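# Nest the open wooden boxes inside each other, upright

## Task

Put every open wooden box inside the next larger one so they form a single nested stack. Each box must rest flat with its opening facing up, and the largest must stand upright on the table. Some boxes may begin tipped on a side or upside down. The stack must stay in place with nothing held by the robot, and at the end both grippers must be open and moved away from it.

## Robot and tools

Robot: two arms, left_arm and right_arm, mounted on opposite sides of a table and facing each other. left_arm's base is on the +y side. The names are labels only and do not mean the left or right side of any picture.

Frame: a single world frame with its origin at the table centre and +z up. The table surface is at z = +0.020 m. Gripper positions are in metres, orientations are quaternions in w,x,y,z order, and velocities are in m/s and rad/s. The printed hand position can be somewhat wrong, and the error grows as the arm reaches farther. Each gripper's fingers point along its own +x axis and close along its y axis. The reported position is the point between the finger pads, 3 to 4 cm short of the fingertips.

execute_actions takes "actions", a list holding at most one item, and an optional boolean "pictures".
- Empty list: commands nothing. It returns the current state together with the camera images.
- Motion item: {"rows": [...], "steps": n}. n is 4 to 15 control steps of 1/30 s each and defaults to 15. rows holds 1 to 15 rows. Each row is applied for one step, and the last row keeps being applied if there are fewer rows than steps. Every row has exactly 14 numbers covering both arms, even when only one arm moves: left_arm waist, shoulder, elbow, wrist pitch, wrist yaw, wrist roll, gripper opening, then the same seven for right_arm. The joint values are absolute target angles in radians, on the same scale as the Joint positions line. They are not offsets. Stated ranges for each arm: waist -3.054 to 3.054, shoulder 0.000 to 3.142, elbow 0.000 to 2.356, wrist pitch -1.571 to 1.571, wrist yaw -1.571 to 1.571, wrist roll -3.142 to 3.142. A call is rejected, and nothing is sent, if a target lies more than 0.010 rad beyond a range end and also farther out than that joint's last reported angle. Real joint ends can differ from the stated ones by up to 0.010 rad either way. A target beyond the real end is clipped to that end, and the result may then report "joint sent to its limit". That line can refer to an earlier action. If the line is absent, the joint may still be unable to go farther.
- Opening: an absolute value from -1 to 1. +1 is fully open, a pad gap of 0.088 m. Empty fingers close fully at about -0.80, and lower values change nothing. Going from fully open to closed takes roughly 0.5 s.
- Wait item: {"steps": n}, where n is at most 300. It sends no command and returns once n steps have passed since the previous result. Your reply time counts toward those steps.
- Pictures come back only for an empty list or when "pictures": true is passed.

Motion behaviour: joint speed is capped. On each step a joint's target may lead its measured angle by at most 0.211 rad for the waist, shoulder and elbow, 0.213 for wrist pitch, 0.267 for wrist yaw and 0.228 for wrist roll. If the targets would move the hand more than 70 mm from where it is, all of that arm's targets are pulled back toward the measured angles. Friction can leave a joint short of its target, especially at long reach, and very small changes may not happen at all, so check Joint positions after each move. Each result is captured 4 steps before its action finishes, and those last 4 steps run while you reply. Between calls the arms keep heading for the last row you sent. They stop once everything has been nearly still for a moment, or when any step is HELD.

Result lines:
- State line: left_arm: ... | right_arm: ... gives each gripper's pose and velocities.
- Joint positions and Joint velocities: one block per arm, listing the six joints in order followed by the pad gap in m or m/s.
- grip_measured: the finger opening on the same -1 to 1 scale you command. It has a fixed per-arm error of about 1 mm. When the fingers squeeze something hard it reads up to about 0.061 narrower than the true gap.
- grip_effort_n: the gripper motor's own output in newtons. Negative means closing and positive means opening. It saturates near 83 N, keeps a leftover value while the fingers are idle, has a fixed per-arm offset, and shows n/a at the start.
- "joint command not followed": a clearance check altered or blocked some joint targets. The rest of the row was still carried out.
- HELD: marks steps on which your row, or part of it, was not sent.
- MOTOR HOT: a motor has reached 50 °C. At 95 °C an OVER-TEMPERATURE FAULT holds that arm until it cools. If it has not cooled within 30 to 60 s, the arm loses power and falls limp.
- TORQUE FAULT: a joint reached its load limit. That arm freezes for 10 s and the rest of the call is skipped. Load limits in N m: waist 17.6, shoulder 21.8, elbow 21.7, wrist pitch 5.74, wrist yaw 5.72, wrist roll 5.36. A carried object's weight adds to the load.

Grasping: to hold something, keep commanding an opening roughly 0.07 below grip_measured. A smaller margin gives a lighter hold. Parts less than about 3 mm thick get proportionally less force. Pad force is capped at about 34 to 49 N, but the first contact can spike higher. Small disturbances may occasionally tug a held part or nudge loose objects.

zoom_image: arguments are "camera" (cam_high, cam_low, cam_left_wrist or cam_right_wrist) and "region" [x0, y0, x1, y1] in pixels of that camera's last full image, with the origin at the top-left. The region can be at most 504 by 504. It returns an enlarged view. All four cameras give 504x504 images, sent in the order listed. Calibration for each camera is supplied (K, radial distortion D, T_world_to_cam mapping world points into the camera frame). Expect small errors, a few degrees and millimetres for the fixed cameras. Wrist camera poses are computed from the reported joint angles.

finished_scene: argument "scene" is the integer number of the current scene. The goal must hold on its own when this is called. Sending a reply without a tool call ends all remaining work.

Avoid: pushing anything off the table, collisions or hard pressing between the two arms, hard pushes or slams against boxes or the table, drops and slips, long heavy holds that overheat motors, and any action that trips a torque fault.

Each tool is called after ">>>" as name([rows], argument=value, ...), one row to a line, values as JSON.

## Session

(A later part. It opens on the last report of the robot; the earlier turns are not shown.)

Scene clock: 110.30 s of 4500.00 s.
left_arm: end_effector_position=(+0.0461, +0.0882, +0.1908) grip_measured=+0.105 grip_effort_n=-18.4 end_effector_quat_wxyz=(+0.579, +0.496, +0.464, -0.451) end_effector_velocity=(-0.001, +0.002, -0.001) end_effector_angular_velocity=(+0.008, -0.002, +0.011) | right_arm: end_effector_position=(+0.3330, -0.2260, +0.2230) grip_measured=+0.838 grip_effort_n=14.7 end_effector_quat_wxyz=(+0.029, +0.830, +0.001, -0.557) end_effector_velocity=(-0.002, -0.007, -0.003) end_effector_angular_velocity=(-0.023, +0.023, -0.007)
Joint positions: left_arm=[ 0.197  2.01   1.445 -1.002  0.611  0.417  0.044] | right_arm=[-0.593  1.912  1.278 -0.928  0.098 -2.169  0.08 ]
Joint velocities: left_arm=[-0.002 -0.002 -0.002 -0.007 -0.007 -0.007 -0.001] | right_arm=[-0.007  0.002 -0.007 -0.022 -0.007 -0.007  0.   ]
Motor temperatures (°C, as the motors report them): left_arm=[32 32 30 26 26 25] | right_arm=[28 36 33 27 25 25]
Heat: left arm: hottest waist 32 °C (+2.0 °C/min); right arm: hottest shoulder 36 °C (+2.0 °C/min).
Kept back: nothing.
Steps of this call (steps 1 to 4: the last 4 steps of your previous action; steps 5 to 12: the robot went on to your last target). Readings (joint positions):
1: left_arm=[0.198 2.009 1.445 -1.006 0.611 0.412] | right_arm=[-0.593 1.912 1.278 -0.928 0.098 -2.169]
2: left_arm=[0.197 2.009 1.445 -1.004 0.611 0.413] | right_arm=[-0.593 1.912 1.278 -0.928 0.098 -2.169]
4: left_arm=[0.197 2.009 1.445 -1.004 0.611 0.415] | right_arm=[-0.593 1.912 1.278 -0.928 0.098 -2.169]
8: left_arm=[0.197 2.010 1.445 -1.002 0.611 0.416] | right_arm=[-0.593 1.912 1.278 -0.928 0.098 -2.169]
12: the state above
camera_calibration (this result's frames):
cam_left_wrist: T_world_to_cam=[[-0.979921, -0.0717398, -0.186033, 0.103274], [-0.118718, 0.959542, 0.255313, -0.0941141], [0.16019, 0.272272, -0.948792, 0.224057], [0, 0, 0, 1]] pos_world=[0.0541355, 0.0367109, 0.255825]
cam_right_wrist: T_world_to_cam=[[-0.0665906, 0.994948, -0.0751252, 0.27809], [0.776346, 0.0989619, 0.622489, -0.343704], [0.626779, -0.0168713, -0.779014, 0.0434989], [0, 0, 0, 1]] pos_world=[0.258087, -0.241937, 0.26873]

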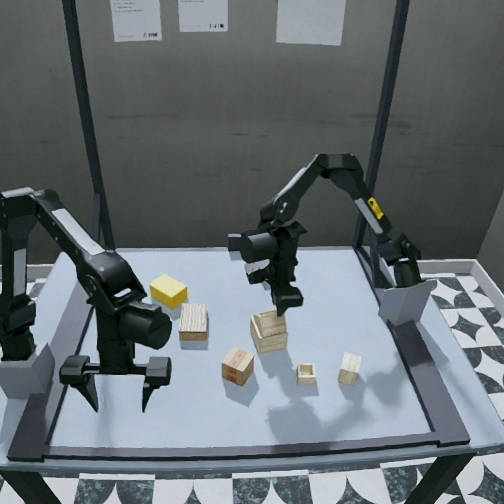

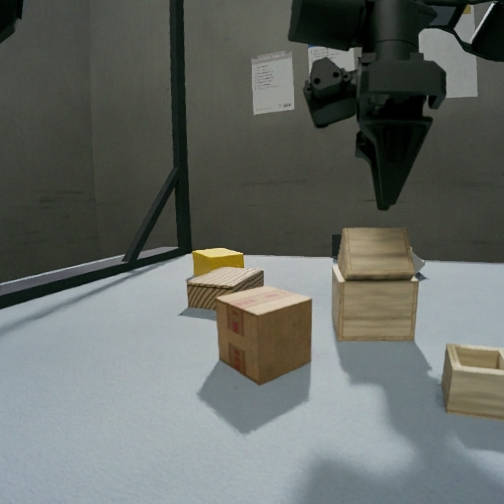

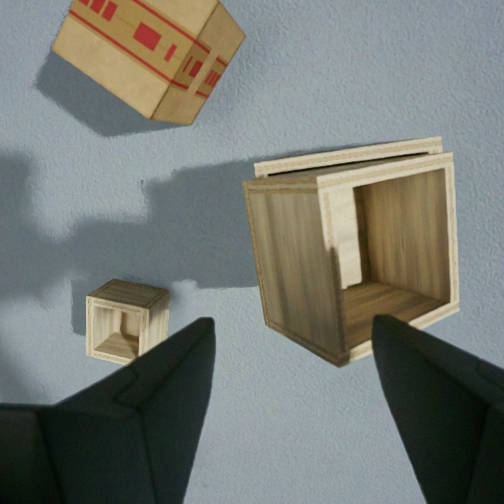

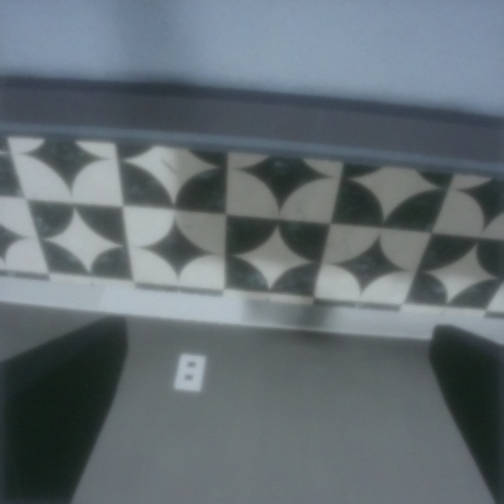

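>>> execute_actions([
  {"rows":[[0.09,2.07,1.44,-0.93,0.62,0.32,0.1,-0.593,1.912,1.278,-0.928,0.098,-2.169,0.84]],"steps":15},
])

>>> execute_actions([
  {"steps":12},
], pictures=true)

Scene clock: 111.03 s of 4500.00 s.
left_arm: end_effector_position=(+0.0316, +0.0758, +0.1502) grip_measured=+0.103 grip_effort_n=-18.8 end_effector_quat_wxyz=(+0.561, +0.503, +0.481, -0.448) end_effector_velocity=(+0.008, -0.011, +0.001) end_effector_angular_velocity=(-0.059, -0.019, -0.006) | right_arm: end_effector_position=(+0.3330, -0.2260, +0.2230) grip_measured=+0.838 grip_effort_n=15.1 end_effector_quat_wxyz=(+0.029, +0.830, +0.001, -0.557) end_effector_velocity=(-0.003, -0.004, +0.001) end_effector_angular_velocity=(-0.012, +0.015, +0.002)
Joint positions: left_arm=[ 0.089  2.06   1.442 -0.935  0.616  0.329  0.044] | right_arm=[-0.593  1.912  1.278 -0.928  0.098 -2.169  0.08 ]
Joint velocities: left_arm=[ 0.007  0.002 -0.007  0.081  0.007 -0.037 -0.   ] | right_arm=[-0.002 -0.007 -0.002 -0.022 -0.007 -0.007 -0.   ]
Motor temperatures (°C, as the motors report them): left_arm=[32 32 30 26 26 25] | right_arm=[28 36 33 27 25 25]
Heat: left arm: hottest waist 32 °C (+2.0 °C/min); right arm: hottest shoulder 36 °C (+2.0 °C/min).
Steps of this call (steps 1 to 11: the robot went on to your last target; steps 12 to 22: the first 11 steps of this action). Readings (joint positions):
12: left_arm=[0.194 2.014 1.444 -0.997 0.611 0.408] | right_arm=[-0.593 1.912 1.278 -0.928 0.098 -2.169]
13: left_arm=[0.183 2.020 1.444 -0.978 0.611 0.387] | right_arm=[-0.593 1.912 1.278 -0.928 0.098 -2.169]
15: left_arm=[0.145 2.036 1.445 -0.955 0.612 0.361] | right_arm=[-0.593 1.912 1.278 -0.928 0.098 -2.169]
19: left_arm=[0.090 2.059 1.442 -0.941 0.616 0.336] | right_arm=[-0.593 1.912 1.278 -0.928 0.098 -2.169]
22: the state above

Scene clock: 111.43 s of 4500.00 s.
left_arm: end_effector_position=(+0.0319, +0.0753, +0.1502) grip_measured=+0.103 grip_effort_n=-18.8 end_effector_quat_wxyz=(+0.563, +0.501, +0.481, -0.448) end_effector_velocity=(+0.001, -0.001, -0.001) end_effector_angular_velocity=(-0.003, -0.008, +0.016) | right_arm: end_effector_position=(+0.3330, -0.2260, +0.2230) grip_measured=+0.838 grip_effort_n=14.7 end_effector_quat_wxyz=(+0.029, +0.830, +0.001, -0.557) end_effector_velocity=(-0.000, -0.000, -0.001) end_effector_angular_velocity=(+0.004, +0.005, +0.006)
Joint positions: left_arm=[ 0.089  2.061  1.442 -0.932  0.616  0.323  0.044] | right_arm=[-0.593  1.912  1.278 -0.928  0.098 -2.169  0.08 ]
Joint velocities: left_arm=[-0.002  0.002  0.002  0.007 -0.007 -0.022 -0.   ] | right_arm=[-0.002 -0.002 -0.007  0.007 -0.007 -0.007  0.   ]
Motor temperatures (°C, as the motors report them): left_arm=[32 32 30 26 26 25] | right_arm=[28 36 33 27 25 25]
Heat: left arm: hottest waist 32 °C (+2.0 °C/min); right arm: hottest shoulder 36 °C (+2.0 °C/min).
Kept back: nothing.
Steps of this call (steps 1 to 4: the last 4 steps of your previous action; steps 5 to 12: the robot went on to your last target). Readings (joint positions):
1: left_arm=[0.089 2.060 1.442 -0.934 0.616 0.327] | right_arm=[-0.593 1.912 1.278 -0.928 0.098 -2.169]
2: left_arm=[0.089 2.060 1.442 -0.934 0.616 0.326] | right_arm=[-0.593 1.912 1.278 -0.928 0.098 -2.169]
4: left_arm=[0.089 2.061 1.442 -0.934 0.616 0.325] | right_arm=[-0.593 1.912 1.278 -0.928 0.098 -2.169]
8: left_arm=[0.089 2.061 1.442 -0.932 0.616 0.324] | right_arm=[-0.593 1.912 1.278 -0.928 0.098 -2.169]
12: the state above
camera_calibration (this result's frames):
cam_left_wrist: T_world_to_cam=[[-0.984557, -0.0657667, -0.162238, 0.0769874], [-0.11227, 0.948282, 0.296913, -0.0786614], [0.134321, 0.310543, -0.941021, 0.188141], [0, 0, 0, 1]] pos_world=[0.0416959, 0.0212305, 0.212891]
cam_right_wrist: T_world_to_cam=[[-0.0665906, 0.994948, -0.0751252, 0.27809], [0.776346, 0.0989619, 0.622489, -0.343704], [0.626779, -0.0168713, -0.779014, 0.0434989], [0, 0, 0, 1]] pos_world=[0.258087, -0.241937, 0.26873]

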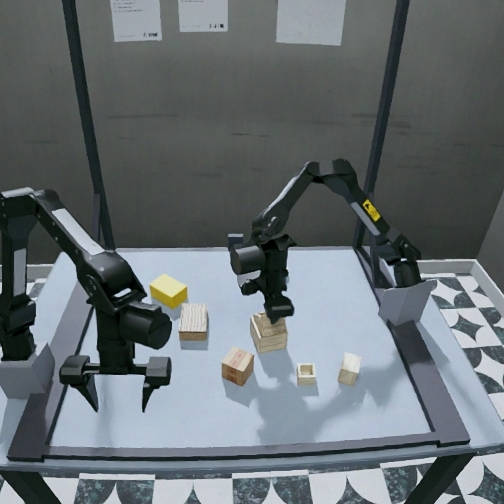

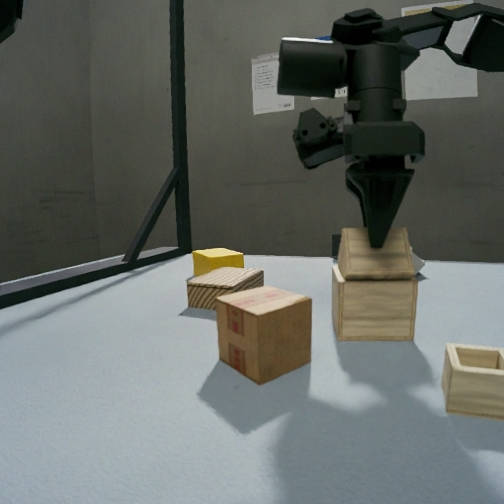

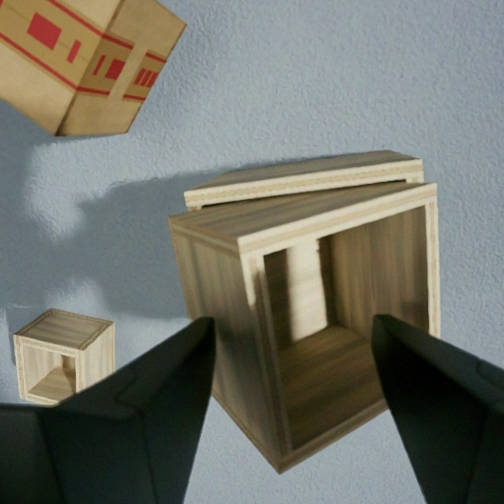

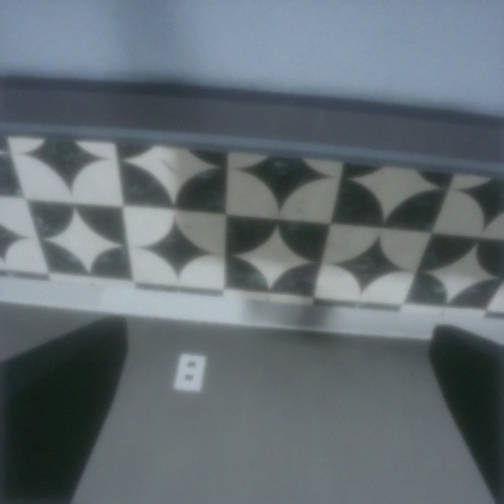

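>>> execute_actions([
  {"rows":[[0.085,2.125,1.385,-0.82,0.62,0.32,0.1,-0.593,1.912,1.278,-0.928,0.098,-2.169,0.84]],"steps":15},
])

>>> execute_actions([
  {"steps":12},
], pictures=true)

Scene clock: 111.93 s of 4500.00 s.
left_arm: end_effector_position=(+0.0507, +0.0814, +0.1255) grip_measured=+0.103 grip_effort_n=-18.8 end_effector_quat_wxyz=(+0.561, +0.502, +0.483, -0.448) end_effector_velocity=(+0.004, -0.007, -0.001) end_effector_angular_velocity=(-0.029, -0.022, -0.010) | right_arm: end_effector_position=(+0.3330, -0.2260, +0.2230) grip_measured=+0.838 grip_effort_n=14.7 end_effector_quat_wxyz=(+0.029, +0.830, +0.001, -0.557) end_effector_velocity=(-0.001, -0.006, -0.002) end_effector_angular_velocity=(-0.013, +0.020, -0.019)
Joint positions: left_arm=[ 0.085  2.117  1.391 -0.827  0.618  0.322  0.044] | right_arm=[-0.593  1.912  1.278 -0.928  0.098 -2.169  0.08 ]
Joint velocities: left_arm=[-0.002 -0.002 -0.007  0.051 -0.007 -0.022 -0.   ] | right_arm=[-0.007  0.002 -0.002 -0.022 -0.007  0.007 -0.   ]
Motor temperatures (°C, as the motors report them): left_arm=[32 32 30 26 26 25] | right_arm=[28 36 33 27 25 25]
Heat: left arm: hottest waist 32 °C (+2.0 °C/min); right arm: hottest shoulder 36 °C (+2.0 °C/min).
Steps of this call (steps 1 to 4: the robot went on to your last target; steps 5 to 15: the first 11 steps of this action). Readings (joint positions):
5: left_arm=[0.089 2.065 1.437 -0.921 0.617 0.323] | right_arm=[-0.593 1.912 1.278 -0.928 0.098 -2.169]
6: left_arm=[0.089 2.069 1.429 -0.892 0.618 0.323] | right_arm=[-0.593 1.912 1.278 -0.928 0.098 -2.169]
8: left_arm=[0.088 2.086 1.417 -0.860 0.618 0.323] | right_arm=[-0.593 1.912 1.278 -0.928 0.098 -2.169]
12: left_arm=[0.085 2.115 1.393 -0.837 0.618 0.322] | right_arm=[-0.593 1.912 1.278 -0.928 0.098 -2.169]
15: the state above

Scene clock: 112.33 s of 4500.00 s.
left_arm: end_effector_position=(+0.0511, +0.0810, +0.1252) grip_measured=+0.103 grip_effort_n=-18.4 end_effector_quat_wxyz=(+0.561, +0.502, +0.481, -0.449) end_effector_velocity=(-0.002, +0.005, -0.001) end_effector_angular_velocity=(+0.018, +0.002, +0.021) | right_arm: end_effector_position=(+0.3330, -0.2260, +0.2230) grip_measured=+0.838 grip_effort_n=15.1 end_effector_quat_wxyz=(+0.029, +0.830, +0.001, -0.557) end_effector_velocity=(+0.005, -0.002, +0.000) end_effector_angular_velocity=(-0.001, -0.007, -0.006)
Joint positions: left_arm=[ 0.085  2.117  1.39  -0.822  0.618  0.322  0.044] | right_arm=[-0.593  1.912  1.278 -0.928  0.098 -2.169  0.08 ]
Joint velocities: left_arm=[-0.002 -0.002 -0.002 -0.022 -0.007 -0.007 -0.   ] | right_arm=[-0.012  0.002 -0.002  0.007  0.007 -0.007 -0.   ]
Motor temperatures (°C, as the motors report them): left_arm=[32 32 30 26 26 25] | right_arm=[28 36 33 27 25 25]
Heat: left arm: hottest waist 32 °C (+2.0 °C/min); right arm: hottest shoulder 36 °C (+2.0 °C/min).
Kept back: nothing.
Steps of this call (steps 1 to 4: the last 4 steps of your previous action; steps 5 to 12: the robot went on to your last target). Readings (joint positions):
1: left_arm=[0.085 2.117 1.391 -0.826 0.618 0.322] | right_arm=[-0.593 1.912 1.278 -0.928 0.098 -2.169]
2: left_arm=[0.085 2.117 1.391 -0.825 0.618 0.322] | right_arm=[-0.593 1.912 1.278 -0.928 0.098 -2.169]
4: left_arm=[0.085 2.117 1.390 -0.824 0.618 0.322] | right_arm=[-0.593 1.912 1.278 -0.928 0.098 -2.169]
8: left_arm=[0.085 2.117 1.390 -0.822 0.618 0.322] | right_arm=[-0.593 1.912 1.278 -0.928 0.098 -2.169]
12: the state above
camera_calibration (this result's frames):
cam_left_wrist: T_world_to_cam=[[-0.985174, -0.0618607, -0.160019, 0.0916794], [-0.107973, 0.948405, 0.298111, -0.0748527], [0.133321, 0.310969, -0.941023, 0.160295], [0, 0, 0, 1]] pos_world=[0.0608672, 0.0268152, 0.187826]
cam_right_wrist: T_world_to_cam=[[-0.0665906, 0.994948, -0.0751252, 0.27809], [0.776346, 0.0989619, 0.622489, -0.343704], [0.626779, -0.0168713, -0.779014, 0.0434989], [0, 0, 0, 1]] pos_world=[0.258087, -0.241937, 0.26873]

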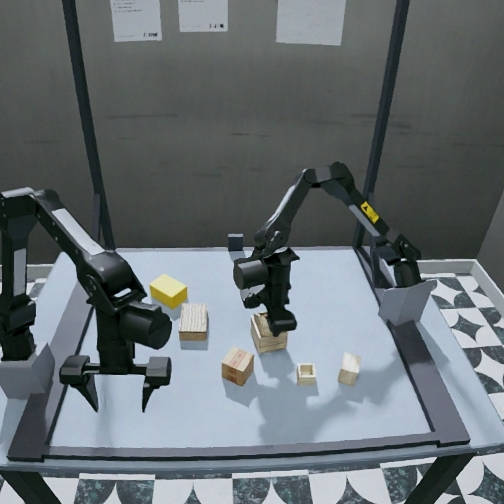

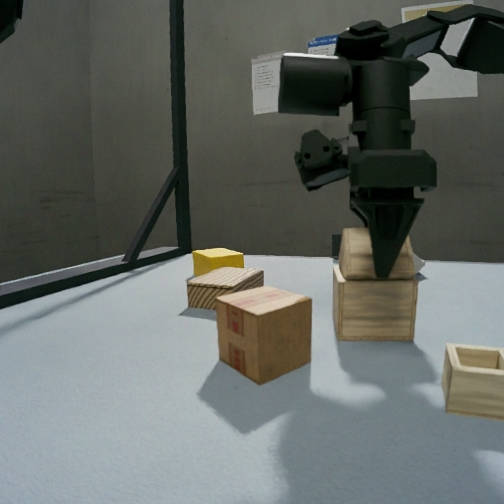

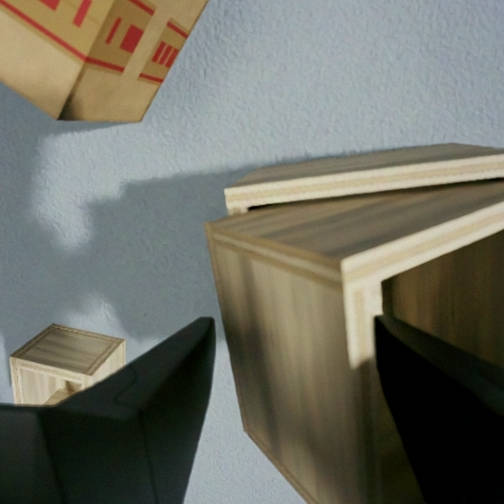

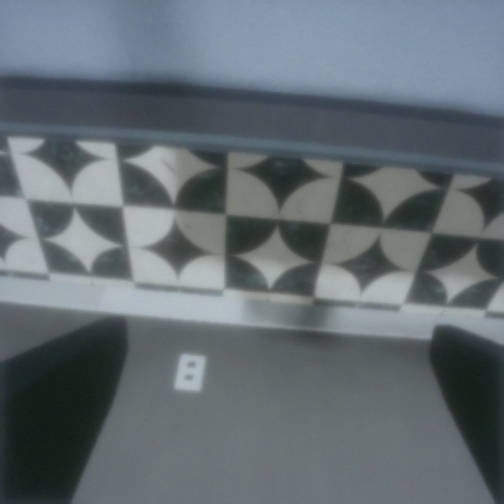

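>>> execute_actions([
  {"rows":[[0.085,2.09,1.39,-0.85,0.62,0.32,0.1,-0.593,1.912,1.278,-0.928,0.098,-2.169,0.84]],"steps":10},
])

>>> execute_actions([
  {"rows":[[0.085,2.09,1.39,-0.85,0.62,0.32,-0.85,-0.593,1.912,1.278,-0.928,0.098,-2.169,0.84]],"steps":15},
])

>>> execute_actions([
  {"steps":12},
], pictures=true)

Scene clock: 112.73 s of 4500.00 s.
left_arm: end_effector_position=(+0.0488, +0.0834, +0.1263) grip_measured=+0.103 grip_effort_n=-18.4 end_effector_quat_wxyz=(+0.560, +0.501, +0.487, -0.446) end_effector_velocity=(-0.013, +0.005, +0.014) end_effector_angular_velocity=(+0.012, -0.001, +0.021) | right_arm: end_effector_position=(+0.3330, -0.2260, +0.2230) grip_measured=+0.838 grip_effort_n=15.1 end_effector_quat_wxyz=(+0.029, +0.830, +0.001, -0.557) end_effector_velocity=(-0.001, +0.002, +0.001) end_effector_angular_velocity=(+0.010, +0.000, +0.013)
Joint positions: left_arm=[ 0.085  2.112  1.39  -0.84   0.618  0.322  0.044] | right_arm=[-0.593  1.912  1.278 -0.928  0.098 -2.169  0.08 ]
Joint velocities: left_arm=[ 0.002 -0.051 -0.002 -0.066 -0.007 -0.007 -0.   ] | right_arm=[ 0.002 -0.007 -0.002  0.007 -0.007 -0.007  0.   ]
Motor temperatures (°C, as the motors report them): left_arm=[32 32 30 26 26 25] | right_arm=[28 36 33 27 25 25]
Heat: left arm: hottest waist 32 °C (+2.0 °C/min); right arm: hottest shoulder 36 °C (+2.0 °C/min).
Steps of this call (steps 1 to 6: the robot went on to your last target; steps 7 to 12: the first 6 steps of this action). Readings (joint positions):
7: left_arm=[0.085 2.117 1.390 -0.823 0.618 0.322] | right_arm=[-0.593 1.912 1.278 -0.928 0.098 -2.169]
8: left_arm=[0.085 2.117 1.390 -0.827 0.618 0.322] | right_arm=[-0.593 1.912 1.278 -0.928 0.098 -2.169]
10: left_arm=[0.085 2.115 1.390 -0.837 0.618 0.322] | right_arm=[-0.593 1.912 1.278 -0.928 0.098 -2.169]
12: the state above

Scene clock: 113.23 s of 4500.00 s.
left_arm: end_effector_position=(+0.0462, +0.0835, +0.1283) grip_measured=-0.735 grip_effort_n=-83.5 end_effector_quat_wxyz=(+0.559, +0.501, +0.487, -0.446) end_effector_velocity=(-0.000, +0.003, -0.001) end_effector_angular_velocity=(+0.016, -0.016, +0.023) | right_arm: end_effector_position=(+0.3330, -0.2260, +0.2230) grip_measured=+0.838 grip_effort_n=14.7 end_effector_quat_wxyz=(+0.029, +0.830, +0.001, -0.557) end_effector_velocity=(-0.004, -0.004, -0.003) end_effector_angular_velocity=(-0.022, +0.020, +0.004)
Joint positions: left_arm=[ 0.084  2.103  1.39  -0.849  0.619  0.322  0.003] | right_arm=[-0.593  1.912  1.278 -0.928  0.098 -2.169  0.08 ]
Joint velocities: left_arm=[-0.007 -0.002 -0.002 -0.007 -0.022 -0.022 -0.   ] | right_arm=[ 0.002  0.002 -0.002 -0.022 -0.007 -0.007 -0.   ]
Motor temperatures (°C, as the motors report them): left_arm=[32 32 30 26 26 25] | right_arm=[28 36 33 27 25 25]
Heat: left arm: hottest waist 32 °C (+2.0 °C/min); right arm: hottest shoulder 36 °C (+2.0 °C/min).
Steps of this call (steps 1 to 4: the last 4 steps of your previous action; steps 5 to 15: the first 11 steps of this action). Readings (joint positions):
5: left_arm=[0.085 2.106 1.390 -0.846 0.618 0.322] | right_arm=[-0.593 1.912 1.278 -0.928 0.098 -2.169]
6: left_arm=[0.085 2.106 1.390 -0.846 0.618 0.322] | right_arm=[-0.593 1.912 1.278 -0.928 0.098 -2.169]
8: left_arm=[0.085 2.106 1.390 -0.847 0.618 0.322] | right_arm=[-0.593 1.912 1.278 -0.928 0.098 -2.169]
12: left_arm=[0.085 2.104 1.390 -0.848 0.618 0.322] | right_arm=[-0.593 1.912 1.278 -0.928 0.098 -2.169]
15: the state above

Scene clock: 113.63 s of 4500.00 s.
left_arm: end_effector_position=(+0.0461, +0.0834, +0.1282) grip_measured=-0.735 grip_effort_n=-83.5 end_effector_quat_wxyz=(+0.559, +0.501, +0.487, -0.446) end_effector_velocity=(-0.001, +0.005, -0.002) end_effector_angular_velocity=(+0.027, -0.011, +0.018) | right_arm: end_effector_position=(+0.3330, -0.2260, +0.2230) grip_measured=+0.838 grip_effort_n=15.6 end_effector_quat_wxyz=(+0.029, +0.830, +0.001, -0.557) end_effector_velocity=(-0.003, -0.004, -0.001) end_effector_angular_velocity=(-0.011, +0.018, -0.013)
Joint positions: left_arm=[ 0.084  2.103  1.39  -0.849  0.619  0.322  0.003] | right_arm=[-0.593  1.912  1.278 -0.928  0.098 -2.169  0.08 ]
Joint velocities: left_arm=[-0.007 -0.002 -0.002 -0.022 -0.022 -0.007 -0.   ] | right_arm=[-0.002 -0.002 -0.002 -0.022 -0.007  0.007 -0.   ]
Motor temperatures (°C, as the motors report them): left_arm=[32 32 30 26 26 25] | right_arm=[28 36 33 27 25 25]
Heat: left arm: hottest waist 32 °C (+2.0 °C/min); right arm: hottest shoulder 36 °C (+2.0 °C/min).
Kept back: nothing.
Steps of this call (steps 1 to 4: the last 4 steps of your previous action; steps 5 to 12: the robot went on to your last target). Readings (joint positions):
1: left_arm=[0.084 2.103 1.390 -0.849 0.619 0.322] | right_arm=[-0.593 1.912 1.278 -0.928 0.098 -2.169]
2: left_arm=[0.084 2.103 1.390 -0.849 0.619 0.322] | right_arm=[-0.593 1.912 1.278 -0.928 0.098 -2.169]
4: left_arm=[0.084 2.103 1.390 -0.849 0.619 0.322] | right_arm=[-0.593 1.912 1.278 -0.928 0.098 -2.169]
8: left_arm=[0.084 2.103 1.390 -0.849 0.619 0.322] | right_arm=[-0.593 1.912 1.278 -0.928 0.098 -2.169]
12: the state above
camera_calibration (this result's frames):
cam_left_wrist: T_world_to_cam=[[-0.98544, -0.0686675, -0.155542, 0.0873838], [-0.114368, 0.944634, 0.30755, -0.0792098], [0.125811, 0.320861, -0.938733, 0.162258], [0, 0, 0, 1]] pos_world=[0.0566386, 0.0287625, 0.190269]
cam_right_wrist: T_world_to_cam=[[-0.0665906, 0.994948, -0.0751252, 0.27809], [0.776346, 0.0989619, 0.622489, -0.343704], [0.626779, -0.0168713, -0.779014, 0.0434989], [0, 0, 0, 1]] pos_world=[0.258087, -0.241937, 0.26873]

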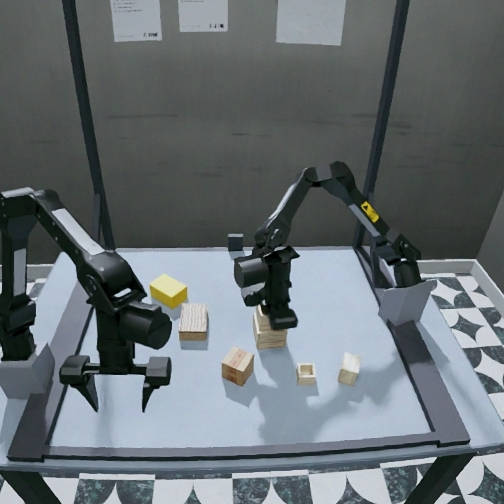

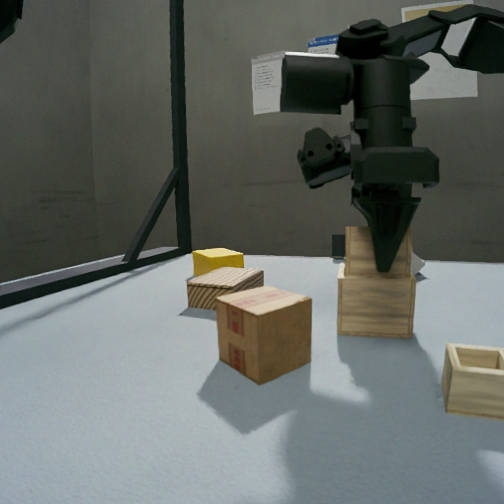

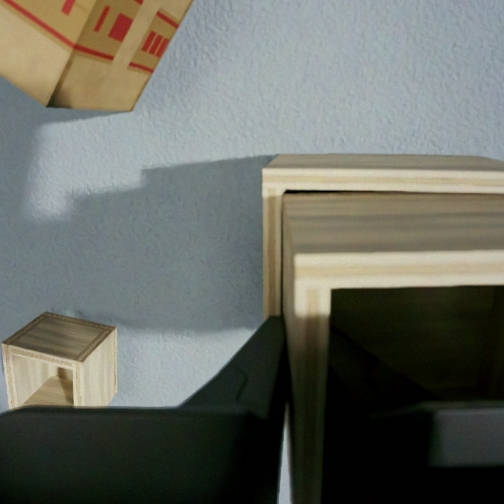

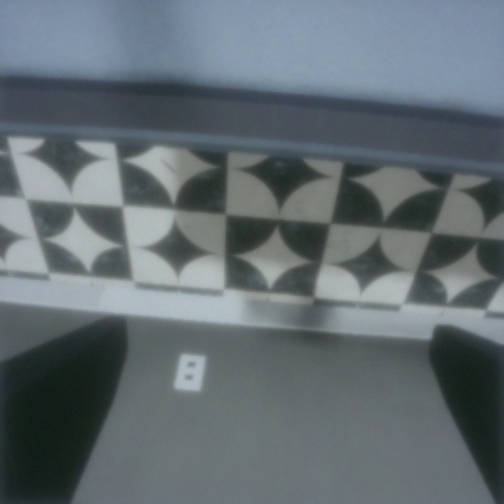

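>>> execute_actions([
  {"rows":[[0.084,2.10,1.39,-0.85,0.62,0.32,-0.5,-0.593,1.912,1.278,-0.928,0.098,-2.169,0.84]],"steps":15},
])

>>> execute_actions([
  {"steps":10},
], pictures=true)

Scene clock: 114.10 s of 4500.00 s.
left_arm: end_effector_position=(+0.0461, +0.0834, +0.1282) grip_measured=-0.523 grip_effort_n=15.6 end_effector_quat_wxyz=(+0.559, +0.501, +0.487, -0.446) end_effector_velocity=(-0.001, +0.000, -0.001) end_effector_angular_velocity=(-0.004, +0.007, +0.003) | right_arm: end_effector_position=(+0.3330, -0.2260, +0.2230) grip_measured=+0.838 grip_effort_n=14.7 end_effector_quat_wxyz=(+0.029, +0.830, +0.001, -0.557) end_effector_velocity=(-0.003, -0.000, +0.000) end_effector_angular_velocity=(+0.007, +0.020, +0.008)
Joint positions: left_arm=[ 0.084  2.103  1.39  -0.849  0.619  0.322  0.013] | right_arm=[-0.593  1.912  1.278 -0.928  0.098 -2.169  0.08 ]
Joint velocities: left_arm=[-0.002 -0.002 -0.007  0.007  0.007 -0.007  0.007] | right_arm=[-0.002 -0.007 -0.002 -0.007 -0.022 -0.007  0.   ]
Motor temperatures (°C, as the motors report them): left_arm=[33 32 30 26 26 25] | right_arm=[28 36 33 27 25 25]
Heat: left arm: hottest waist 33 °C (+3.0 °C/min); right arm: hottest shoulder 36 °C (+2.0 °C/min).
Steps of this call (steps 1 to 3: the robot went on to your last target; steps 4 to 14: the first 11 steps of this action). Readings (joint positions):
4: left_arm=[0.084 2.103 1.390 -0.849 0.619 0.322] | right_arm=[-0.593 1.912 1.278 -0.928 0.098 -2.169]
5: left_arm=[0.084 2.103 1.390 -0.849 0.619 0.322] | right_arm=[-0.593 1.912 1.278 -0.928 0.098 -2.169]
7: left_arm=[0.084 2.103 1.390 -0.849 0.619 0.322] | right_arm=[-0.593 1.912 1.278 -0.928 0.098 -2.169]
11: left_arm=[0.084 2.103 1.390 -0.849 0.619 0.322] | right_arm=[-0.593 1.912 1.278 -0.928 0.098 -2.169]
14: the state above

Scene clock: 114.43 s of 4500.00 s.
left_arm: end_effector_position=(+0.0461, +0.0834, +0.1282) grip_measured=-0.504 grip_effort_n=15.6 end_effector_quat_wxyz=(+0.559, +0.501, +0.487, -0.446) end_effector_velocity=(-0.002, +0.005, -0.001) end_effector_angular_velocity=(+0.018, +0.001, +0.021) | right_arm: end_effector_position=(+0.3330, -0.2260, +0.2230) grip_measured=+0.838 grip_effort_n=15.6 end_effector_quat_wxyz=(+0.029, +0.830, +0.001, -0.557) end_effector_velocity=(+0.002, +0.000, +0.001) end_effector_angular_velocity=(+0.009, +0.003, +0.003)
Joint positions: left_arm=[ 0.084  2.103  1.39  -0.849  0.619  0.322  0.014] | right_arm=[-0.593  1.912  1.278 -0.928  0.098 -2.169  0.08 ]
Joint velocities: left_arm=[-0.002 -0.002 -0.002 -0.022 -0.007 -0.007  0.   ] | right_arm=[-0.007 -0.002 -0.002  0.007 -0.007 -0.007 -0.   ]
Motor temperatures (°C, as the motors report them): left_arm=[33 32 30 26 26 25] | right_arm=[28 36 33 27 25 25]
Heat: left arm: hottest waist 33 °C (+3.0 °C/min); right arm: hottest shoulder 36 °C (+2.0 °C/min).
Kept back: nothing.
Steps of this call (steps 1 to 4: the last 4 steps of your previous action; steps 5 to 10: the robot went on to your last target). Readings (joint positions):
1: left_arm=[0.084 2.103 1.390 -0.849 0.619 0.322] | right_arm=[-0.593 1.912 1.278 -0.928 0.098 -2.169]
2: left_arm=[0.084 2.103 1.390 -0.849 0.619 0.322] | right_arm=[-0.593 1.912 1.278 -0.928 0.098 -2.169]
4: left_arm=[0.084 2.103 1.390 -0.849 0.619 0.322] | right_arm=[-0.593 1.912 1.278 -0.928 0.098 -2.169]
8: left_arm=[0.084 2.103 1.390 -0.849 0.619 0.322] | right_arm=[-0.593 1.912 1.278 -0.928 0.098 -2.169]
10: the state above
camera_calibration (this result's frames):
cam_left_wrist: T_world_to_cam=[[-0.98544, -0.0686675, -0.155542, 0.0873838], [-0.114368, 0.944634, 0.30755, -0.0792098], [0.125811, 0.320861, -0.938733, 0.162258], [0, 0, 0, 1]] pos_world=[0.0566386, 0.0287625, 0.190269]
cam_right_wrist: T_world_to_cam=[[-0.0665906, 0.994948, -0.0751252, 0.27809], [0.776346, 0.0989619, 0.622489, -0.343704], [0.626779, -0.0168713, -0.779014, 0.0434989], [0, 0, 0, 1]] pos_world=[0.258087, -0.241937, 0.26873]

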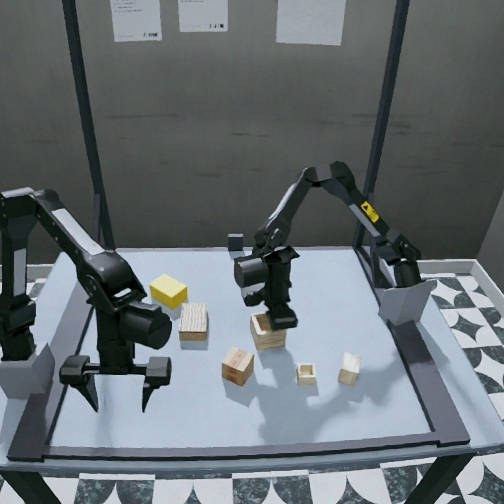

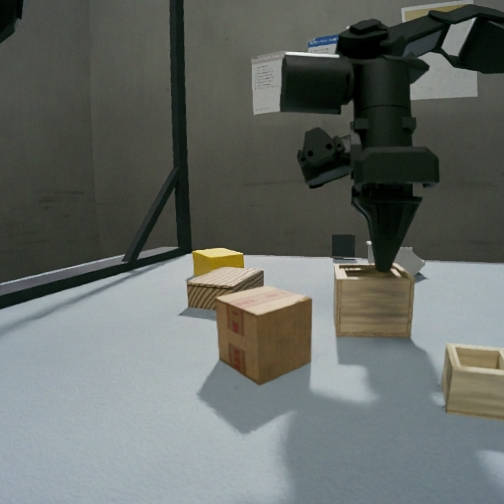

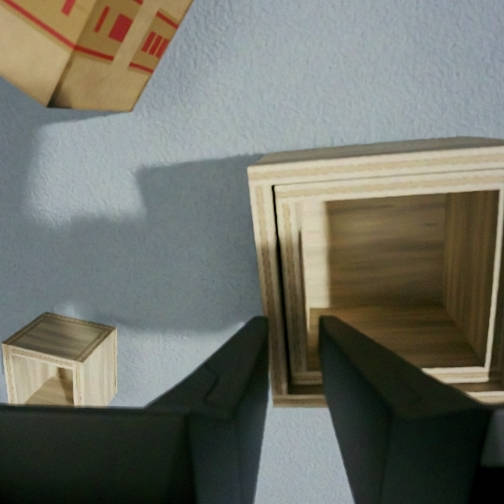

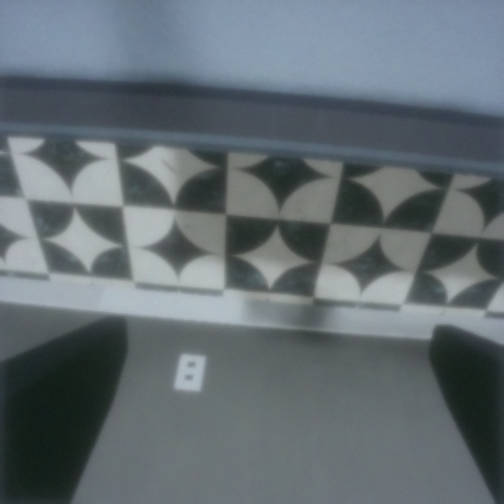

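>>> execute_actions([
  {"rows":[[0.15,1.95,1.35,-1.05,0.62,0.32,1.0,-0.593,1.912,1.278,-0.928,0.098,-2.169,0.84]],"steps":15},
])

>>> execute_actions([
  {"rows":[[0.60,2.05,1.02,-0.85,0.515,0.4,1.0,-0.593,1.912,1.278,-0.928,0.098,-2.169,0.84]],"steps":15},
])

>>> execute_actions([
  {"steps":20},
], pictures=true)

Scene clock: 115.17 s of 4500.00 s.
left_arm: end_effector_position=(+0.0207, +0.1097, +0.1724) grip_measured=+0.710 grip_effort_n=15.6 end_effector_quat_wxyz=(+0.574, +0.477, +0.517, -0.419) end_effector_velocity=(-0.006, +0.022, -0.004) end_effector_angular_velocity=(+0.077, +0.021, +0.058) | right_arm: end_effector_position=(+0.3330, -0.2260, +0.2230) grip_measured=+0.838 grip_effort_n=15.1 end_effector_quat_wxyz=(+0.029, +0.830, +0.001, -0.557) end_effector_velocity=(-0.002, +0.002, -0.001) end_effector_angular_velocity=(+0.009, +0.016, +0.024)
Joint positions: left_arm=[ 0.146  1.963  1.36  -1.037  0.619  0.322  0.074] | right_arm=[-0.593  1.912  1.278 -0.928  0.098 -2.169  0.08 ]
Joint velocities: left_arm=[-0.002 -0.007 -0.027 -0.081 -0.022  0.007  0.175] | right_arm=[-0.002 -0.002 -0.002  0.007 -0.022 -0.022 -0.   ]
Motor temperatures (°C, as the motors report them): left_arm=[33 33 30 26 26 25] | right_arm=[28 36 33 27 25 25]
Heat: left arm: hottest waist 33 °C (+3.0 °C/min); right arm: hottest shoulder 36 °C (+2.0 °C/min).
Steps of this call (steps 1 to 11: the robot went on to your last target; steps 12 to 22: the first 11 steps of this action). Readings (joint positions):
12: left_arm=[0.085 2.095 1.389 -0.862 0.619 0.322] | right_arm=[-0.593 1.912 1.278 -0.928 0.098 -2.169]
13: left_arm=[0.092 2.078 1.382 -0.909 0.619 0.322] | right_arm=[-0.593 1.912 1.278 -0.928 0.098 -2.169]
15: left_arm=[0.114 2.032 1.361 -0.982 0.619 0.322] | right_arm=[-0.593 1.912 1.278 -0.928 0.098 -2.169]
19: left_arm=[0.144 1.969 1.360 -1.024 0.619 0.322] | right_arm=[-0.593 1.912 1.278 -0.928 0.098 -2.169]
22: the state above

Scene clock: 115.67 s of 4500.00 s.
left_arm: end_effector_position=(+0.1119, +0.2175, +0.1721) grip_measured=+1.000 grip_effort_n=15.6 end_effector_quat_wxyz=(+0.646, +0.396, +0.565, -0.327) end_effector_velocity=(+0.212, +0.337, +0.102) end_effector_angular_velocity=(-0.395, -0.092, +1.202) | right_arm: end_effector_position=(+0.3330, -0.2260, +0.2230) grip_measured=+0.838 grip_effort_n=15.1 end_effector_quat_wxyz=(+0.029, +0.830, +0.001, -0.557) end_effector_velocity=(-0.003, -0.001, -0.001) end_effector_angular_velocity=(+0.008, +0.022, -0.007)
Joint positions: left_arm=[ 0.46   2.031  1.083 -0.88   0.534  0.385  0.088] | right_arm=[-0.593  1.912  1.278 -0.928  0.098 -2.169  0.08 ]
Joint velocities: left_arm=[ 1.267  0.149 -0.53   0.168 -0.198  0.066  0.   ] | right_arm=[-0.002 -0.002 -0.002 -0.007 -0.022  0.007 -0.   ]
Motor temperatures (°C, as the motors report them): left_arm=[33 33 30 26 26 25] | right_arm=[28 36 33 27 25 25]
Heat: left arm: hottest waist 33 °C (+3.0 °C/min); right arm: hottest shoulder 36 °C (+2.0 °C/min).
Steps of this call (steps 1 to 4: the last 4 steps of your previous action; steps 5 to 15: the first 11 steps of this action). Readings (joint positions):
5: left_arm=[0.149 1.963 1.344 -1.032 0.618 0.325] | right_arm=[-0.593 1.912 1.278 -0.928 0.098 -2.169]
6: left_arm=[0.163 1.963 1.322 -1.002 0.611 0.336] | right_arm=[-0.593 1.912 1.278 -0.928 0.098 -2.169]
8: left_arm=[0.214 1.974 1.273 -0.963 0.586 0.351] | right_arm=[-0.593 1.912 1.278 -0.928 0.098 -2.169]
12: left_arm=[0.341 2.012 1.155 -0.908 0.551 0.373] | right_arm=[-0.593 1.912 1.278 -0.928 0.098 -2.169]
15: the state above

Scene clock: 116.33 s of 4500.00 s.
left_arm: end_effector_position=(+0.1318, +0.2519, +0.1828) grip_measured=+1.000 grip_effort_n=15.6 end_effector_quat_wxyz=(+0.678, +0.347, +0.573, -0.303) end_effector_velocity=(+0.000, +0.004, +0.000) end_effector_angular_velocity=(+0.018, -0.007, +0.016) | right_arm: end_effector_position=(+0.3330, -0.2260, +0.2230) grip_measured=+0.838 grip_effort_n=14.7 end_effector_quat_wxyz=(+0.029, +0.830, +0.001, -0.557) end_effector_velocity=(-0.003, -0.001, -0.003) end_effector_angular_velocity=(+0.004, +0.025, -0.008)
Joint positions: left_arm=[ 0.595  2.041  1.026 -0.852  0.519  0.397  0.088] | right_arm=[-0.593  1.912  1.278 -0.928  0.098 -2.169  0.08 ]
Joint velocities: left_arm=[ 0.002 -0.002 -0.002 -0.007 -0.022 -0.007  0.   ] | right_arm=[-0.002  0.002 -0.002 -0.007 -0.022  0.007  0.   ]
Motor temperatures (°C, as the motors report them): left_arm=[33 32 30 26 26 25] | right_arm=[28 36 33 27 25 25]
Heat: left arm: hottest waist 33 °C (+4.1 °C/min); right arm: hottest shoulder 36 °C (+2.0 °C/min).
Kept back: nothing.
Steps of this call (steps 1 to 4: the last 4 steps of your previous action; steps 5 to 20: the robot went on to your last target). Readings (joint positions):
1: left_arm=[0.500 2.035 1.068 -0.873 0.527 0.388] | right_arm=[-0.593 1.912 1.278 -0.928 0.098 -2.169]
2: left_arm=[0.534 2.038 1.056 -0.868 0.523 0.390] | right_arm=[-0.593 1.912 1.278 -0.928 0.098 -2.169]
4: left_arm=[0.573 2.041 1.043 -0.862 0.519 0.392] | right_arm=[-0.593 1.912 1.278 -0.928 0.098 -2.169]
8: left_arm=[0.587 2.041 1.032 -0.855 0.519 0.396] | right_arm=[-0.593 1.912 1.278 -0.928 0.098 -2.169]
20: the state above
camera_calibration (this result's frames):
cam_left_wrist: T_world_to_cam=[[-0.820483, -0.550382, -0.154557, 0.291311], [-0.571642, 0.787173, 0.231483, -0.131444], [-0.00574083, 0.27828, -0.960483, 0.180632], [0, 0, 0, 1]] pos_world=[0.164914, 0.213535, 0.248946]
cam_right_wrist: T_world_to_cam=[[-0.0665906, 0.994948, -0.0751252, 0.27809], [0.776346, 0.0989619, 0.622489, -0.343704], [0.626779, -0.0168713, -0.779014, 0.0434989], [0, 0, 0, 1]] pos_world=[0.258087, -0.241937, 0.26873]

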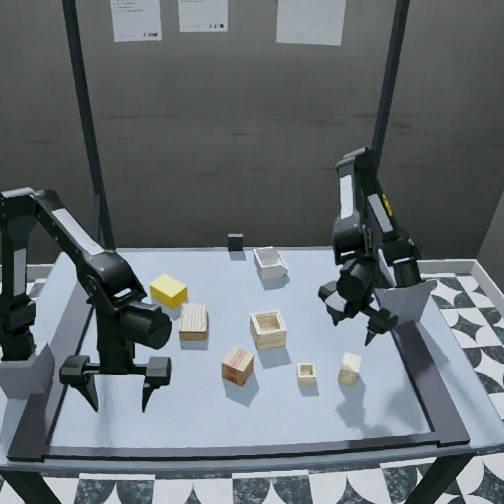

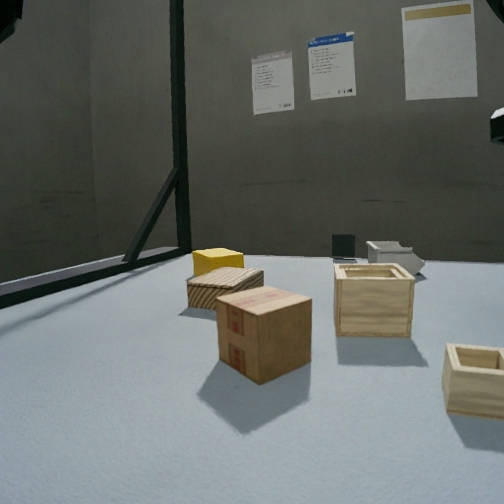

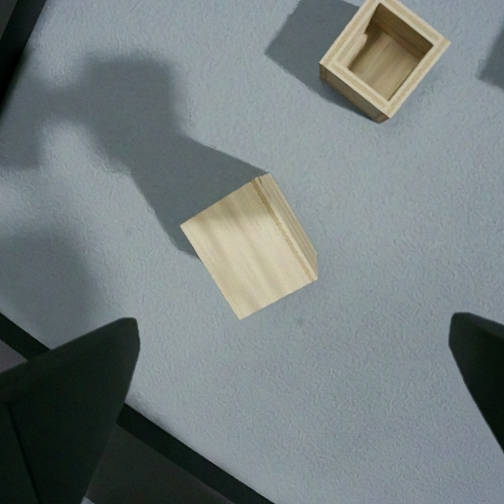

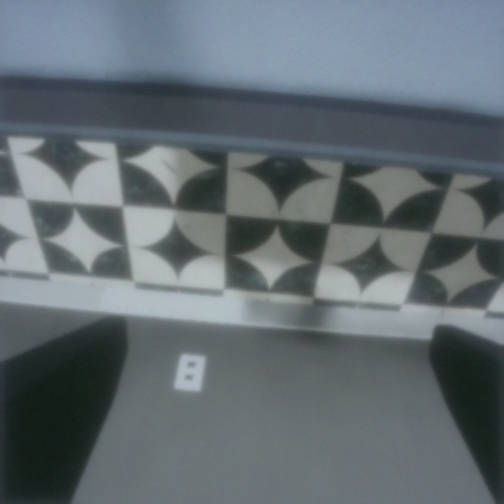

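>>> zoom_image(camera="cam_high", region=[280,330,380,400])

>>> zoom_image(camera="cam_left_wrist", region=[150,0,470,340])

Region (280, 330, 380, 400) of cam_high's 504x504 image, scaled by 5.040, with more detail than that image has; it fills the top 353 rows of this view, and the rest is white.

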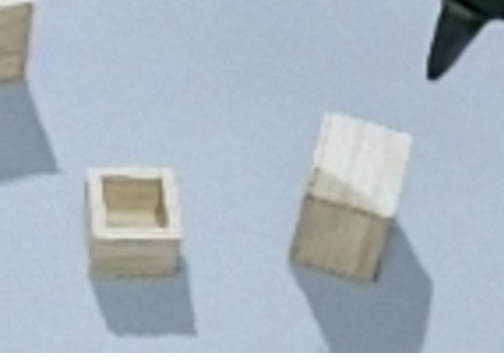

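Region (150, 0, 470, 340) of cam_left_wrist's 504x504 image, scaled by 1.482, with more detail than that image has; it fills the left 474 columns of this view, and the rest is white.

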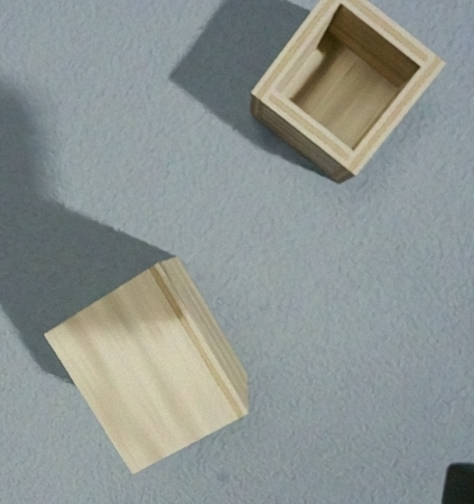

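>>> execute_actions([
  {"rows":[[0.54,2.29,0.89,-0.48,0.55,1.36,1.0,-0.593,1.912,1.278,-0.928,0.098,-2.169,0.84]],"steps":15},
])

>>> execute_actions([
  {"steps":20},
], pictures=true)

Scene clock: 118.00 s of 4500.00 s.
left_arm: end_effector_position=(+0.1564, +0.2791, +0.1014) grip_measured=+1.000 grip_effort_n=15.1 end_effector_quat_wxyz=(+0.551, +0.506, +0.491, -0.447) end_effector_velocity=(+0.052, -0.042, +0.006) end_effector_angular_velocity=(-0.000, -0.216, -1.636) | right_arm: end_effector_position=(+0.3330, -0.2260, +0.2230) grip_measured=+0.838 grip_effort_n=14.7 end_effector_quat_wxyz=(+0.029, +0.830, +0.001, -0.557) end_effector_velocity=(-0.006, -0.001, +0.002) end_effector_angular_velocity=(-0.004, +0.023, +0.025)
Joint positions: left_arm=[ 0.542  2.271  0.898 -0.516  0.543  0.888  0.088] | right_arm=[-0.593  1.912  1.278 -0.928  0.098 -2.169  0.08 ]
Joint velocities: left_arm=[-0.002 -0.002 -0.002  0.344  0.037  1.443  0.   ] | right_arm=[ 0.002 -0.012  0.002 -0.022 -0.022 -0.022  0.   ]
Motor temperatures (°C, as the motors report them): left_arm=[33 32 30 26 26 25] | right_arm=[28 36 33 27 25 25]
Heat: left arm: hottest waist 33 °C (+4.0 °C/min); right arm: hottest shoulder 36 °C (+2.0 °C/min).
Steps of this call (steps 1 to 15: the robot went on to your last target; steps 16 to 39: nothing new was sent; steps 40 to 50: the first 11 steps of this action). Readings (joint positions):
40: left_arm=[0.595 2.054 1.016 -0.835 0.520 0.418] | right_arm=[-0.593 1.912 1.278 -0.928 0.098 -2.169]
41: left_arm=[0.590 2.073 1.002 -0.786 0.526 0.462] | right_arm=[-0.593 1.912 1.278 -0.928 0.098 -2.169]
43: left_arm=[0.572 2.145 0.970 -0.704 0.532 0.548] | right_arm=[-0.593 1.912 1.278 -0.928 0.098 -2.169]
47: left_arm=[0.545 2.258 0.905 -0.567 0.537 0.742] | right_arm=[-0.593 1.912 1.278 -0.928 0.098 -2.169]
50: the state above

Scene clock: 118.67 s of 4500.00 s.
left_arm: end_effector_position=(+0.1609, +0.2775, +0.0992) grip_measured=+1.000 grip_effort_n=15.6 end_effector_quat_wxyz=(+0.421, +0.623, +0.365, -0.548) end_effector_velocity=(-0.001, -0.001, -0.002) end_effector_angular_velocity=(+0.001, +0.004, -0.029) | right_arm: end_effector_position=(+0.3330, -0.2260, +0.2230) grip_measured=+0.838 grip_effort_n=14.7 end_effector_quat_wxyz=(+0.029, +0.830, +0.001, -0.557) end_effector_velocity=(-0.004, -0.004, -0.001) end_effector_angular_velocity=(-0.023, +0.018, +0.019)
Joint positions: left_arm=[ 0.541  2.28   0.895 -0.482  0.546  1.353  0.088] | right_arm=[-0.593  1.912  1.278 -0.928  0.098 -2.169  0.08 ]
Joint velocities: left_arm=[-0.007  0.002 -0.002  0.007  0.007  0.022  0.   ] | right_arm=[ 0.002 -0.002 -0.002 -0.022 -0.007 -0.022  0.   ]
Motor temperatures (°C, as the motors report them): left_arm=[33 32 30 26 26 25] | right_arm=[28 36 33 27 25 25]
Heat: left arm: hottest waist 33 °C (+4.0 °C/min); right arm: hottest shoulder 36 °C (+2.0 °C/min).
Kept back: nothing.
Steps of this call (steps 1 to 4: the last 4 steps of your previous action; steps 5 to 20: the robot went on to your last target). Readings (joint positions):
1: left_arm=[0.542 2.271 0.898 -0.506 0.544 0.937] | right_arm=[-0.593 1.912 1.278 -0.928 0.098 -2.169]
2: left_arm=[0.542 2.271 0.898 -0.501 0.545 0.985] | right_arm=[-0.593 1.912 1.278 -0.928 0.098 -2.169]
4: left_arm=[0.542 2.274 0.898 -0.494 0.545 1.083] | right_arm=[-0.593 1.912 1.278 -0.928 0.098 -2.169]
8: left_arm=[0.541 2.279 0.896 -0.486 0.546 1.255] | right_arm=[-0.593 1.912 1.278 -0.928 0.098 -2.169]
20: the state above
camera_calibration (this result's frames):
cam_left_wrist: T_world_to_cam=[[-0.900926, 0.406534, -0.151862, 0.0634887], [0.32947, 0.868494, 0.370362, -0.296929], [0.282456, 0.283635, -0.91639, 0.0411649], [0, 0, 0, 1]] pos_world=[0.143401, 0.220395, 0.157336]
cam_right_wrist: T_world_to_cam=[[-0.0665906, 0.994948, -0.0751252, 0.27809], [0.776346, 0.0989619, 0.622489, -0.343704], [0.626779, -0.0168713, -0.779014, 0.0434989], [0, 0, 0, 1]] pos_world=[0.258087, -0.241937, 0.26873]

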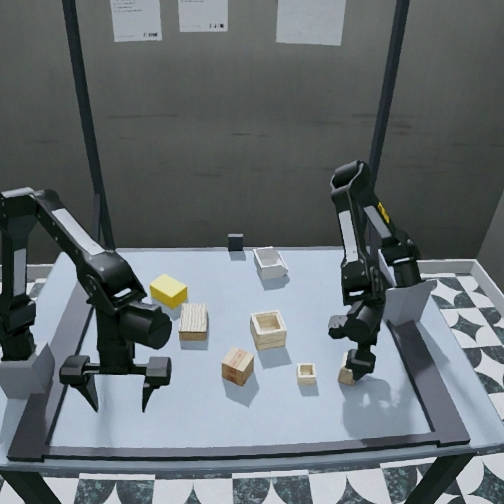

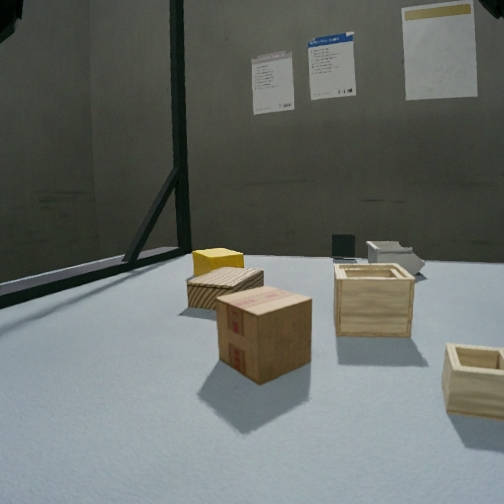

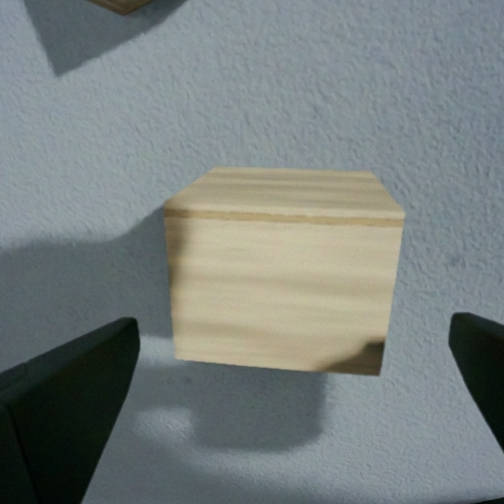

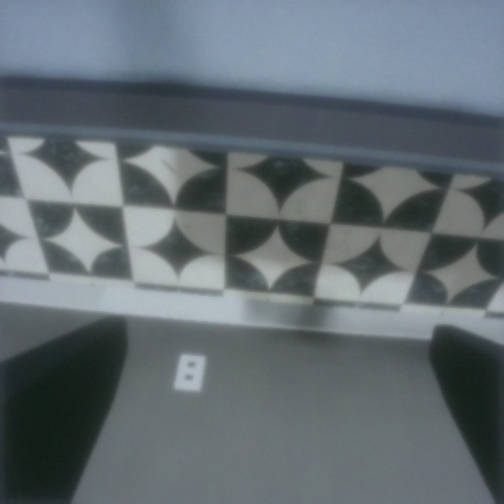

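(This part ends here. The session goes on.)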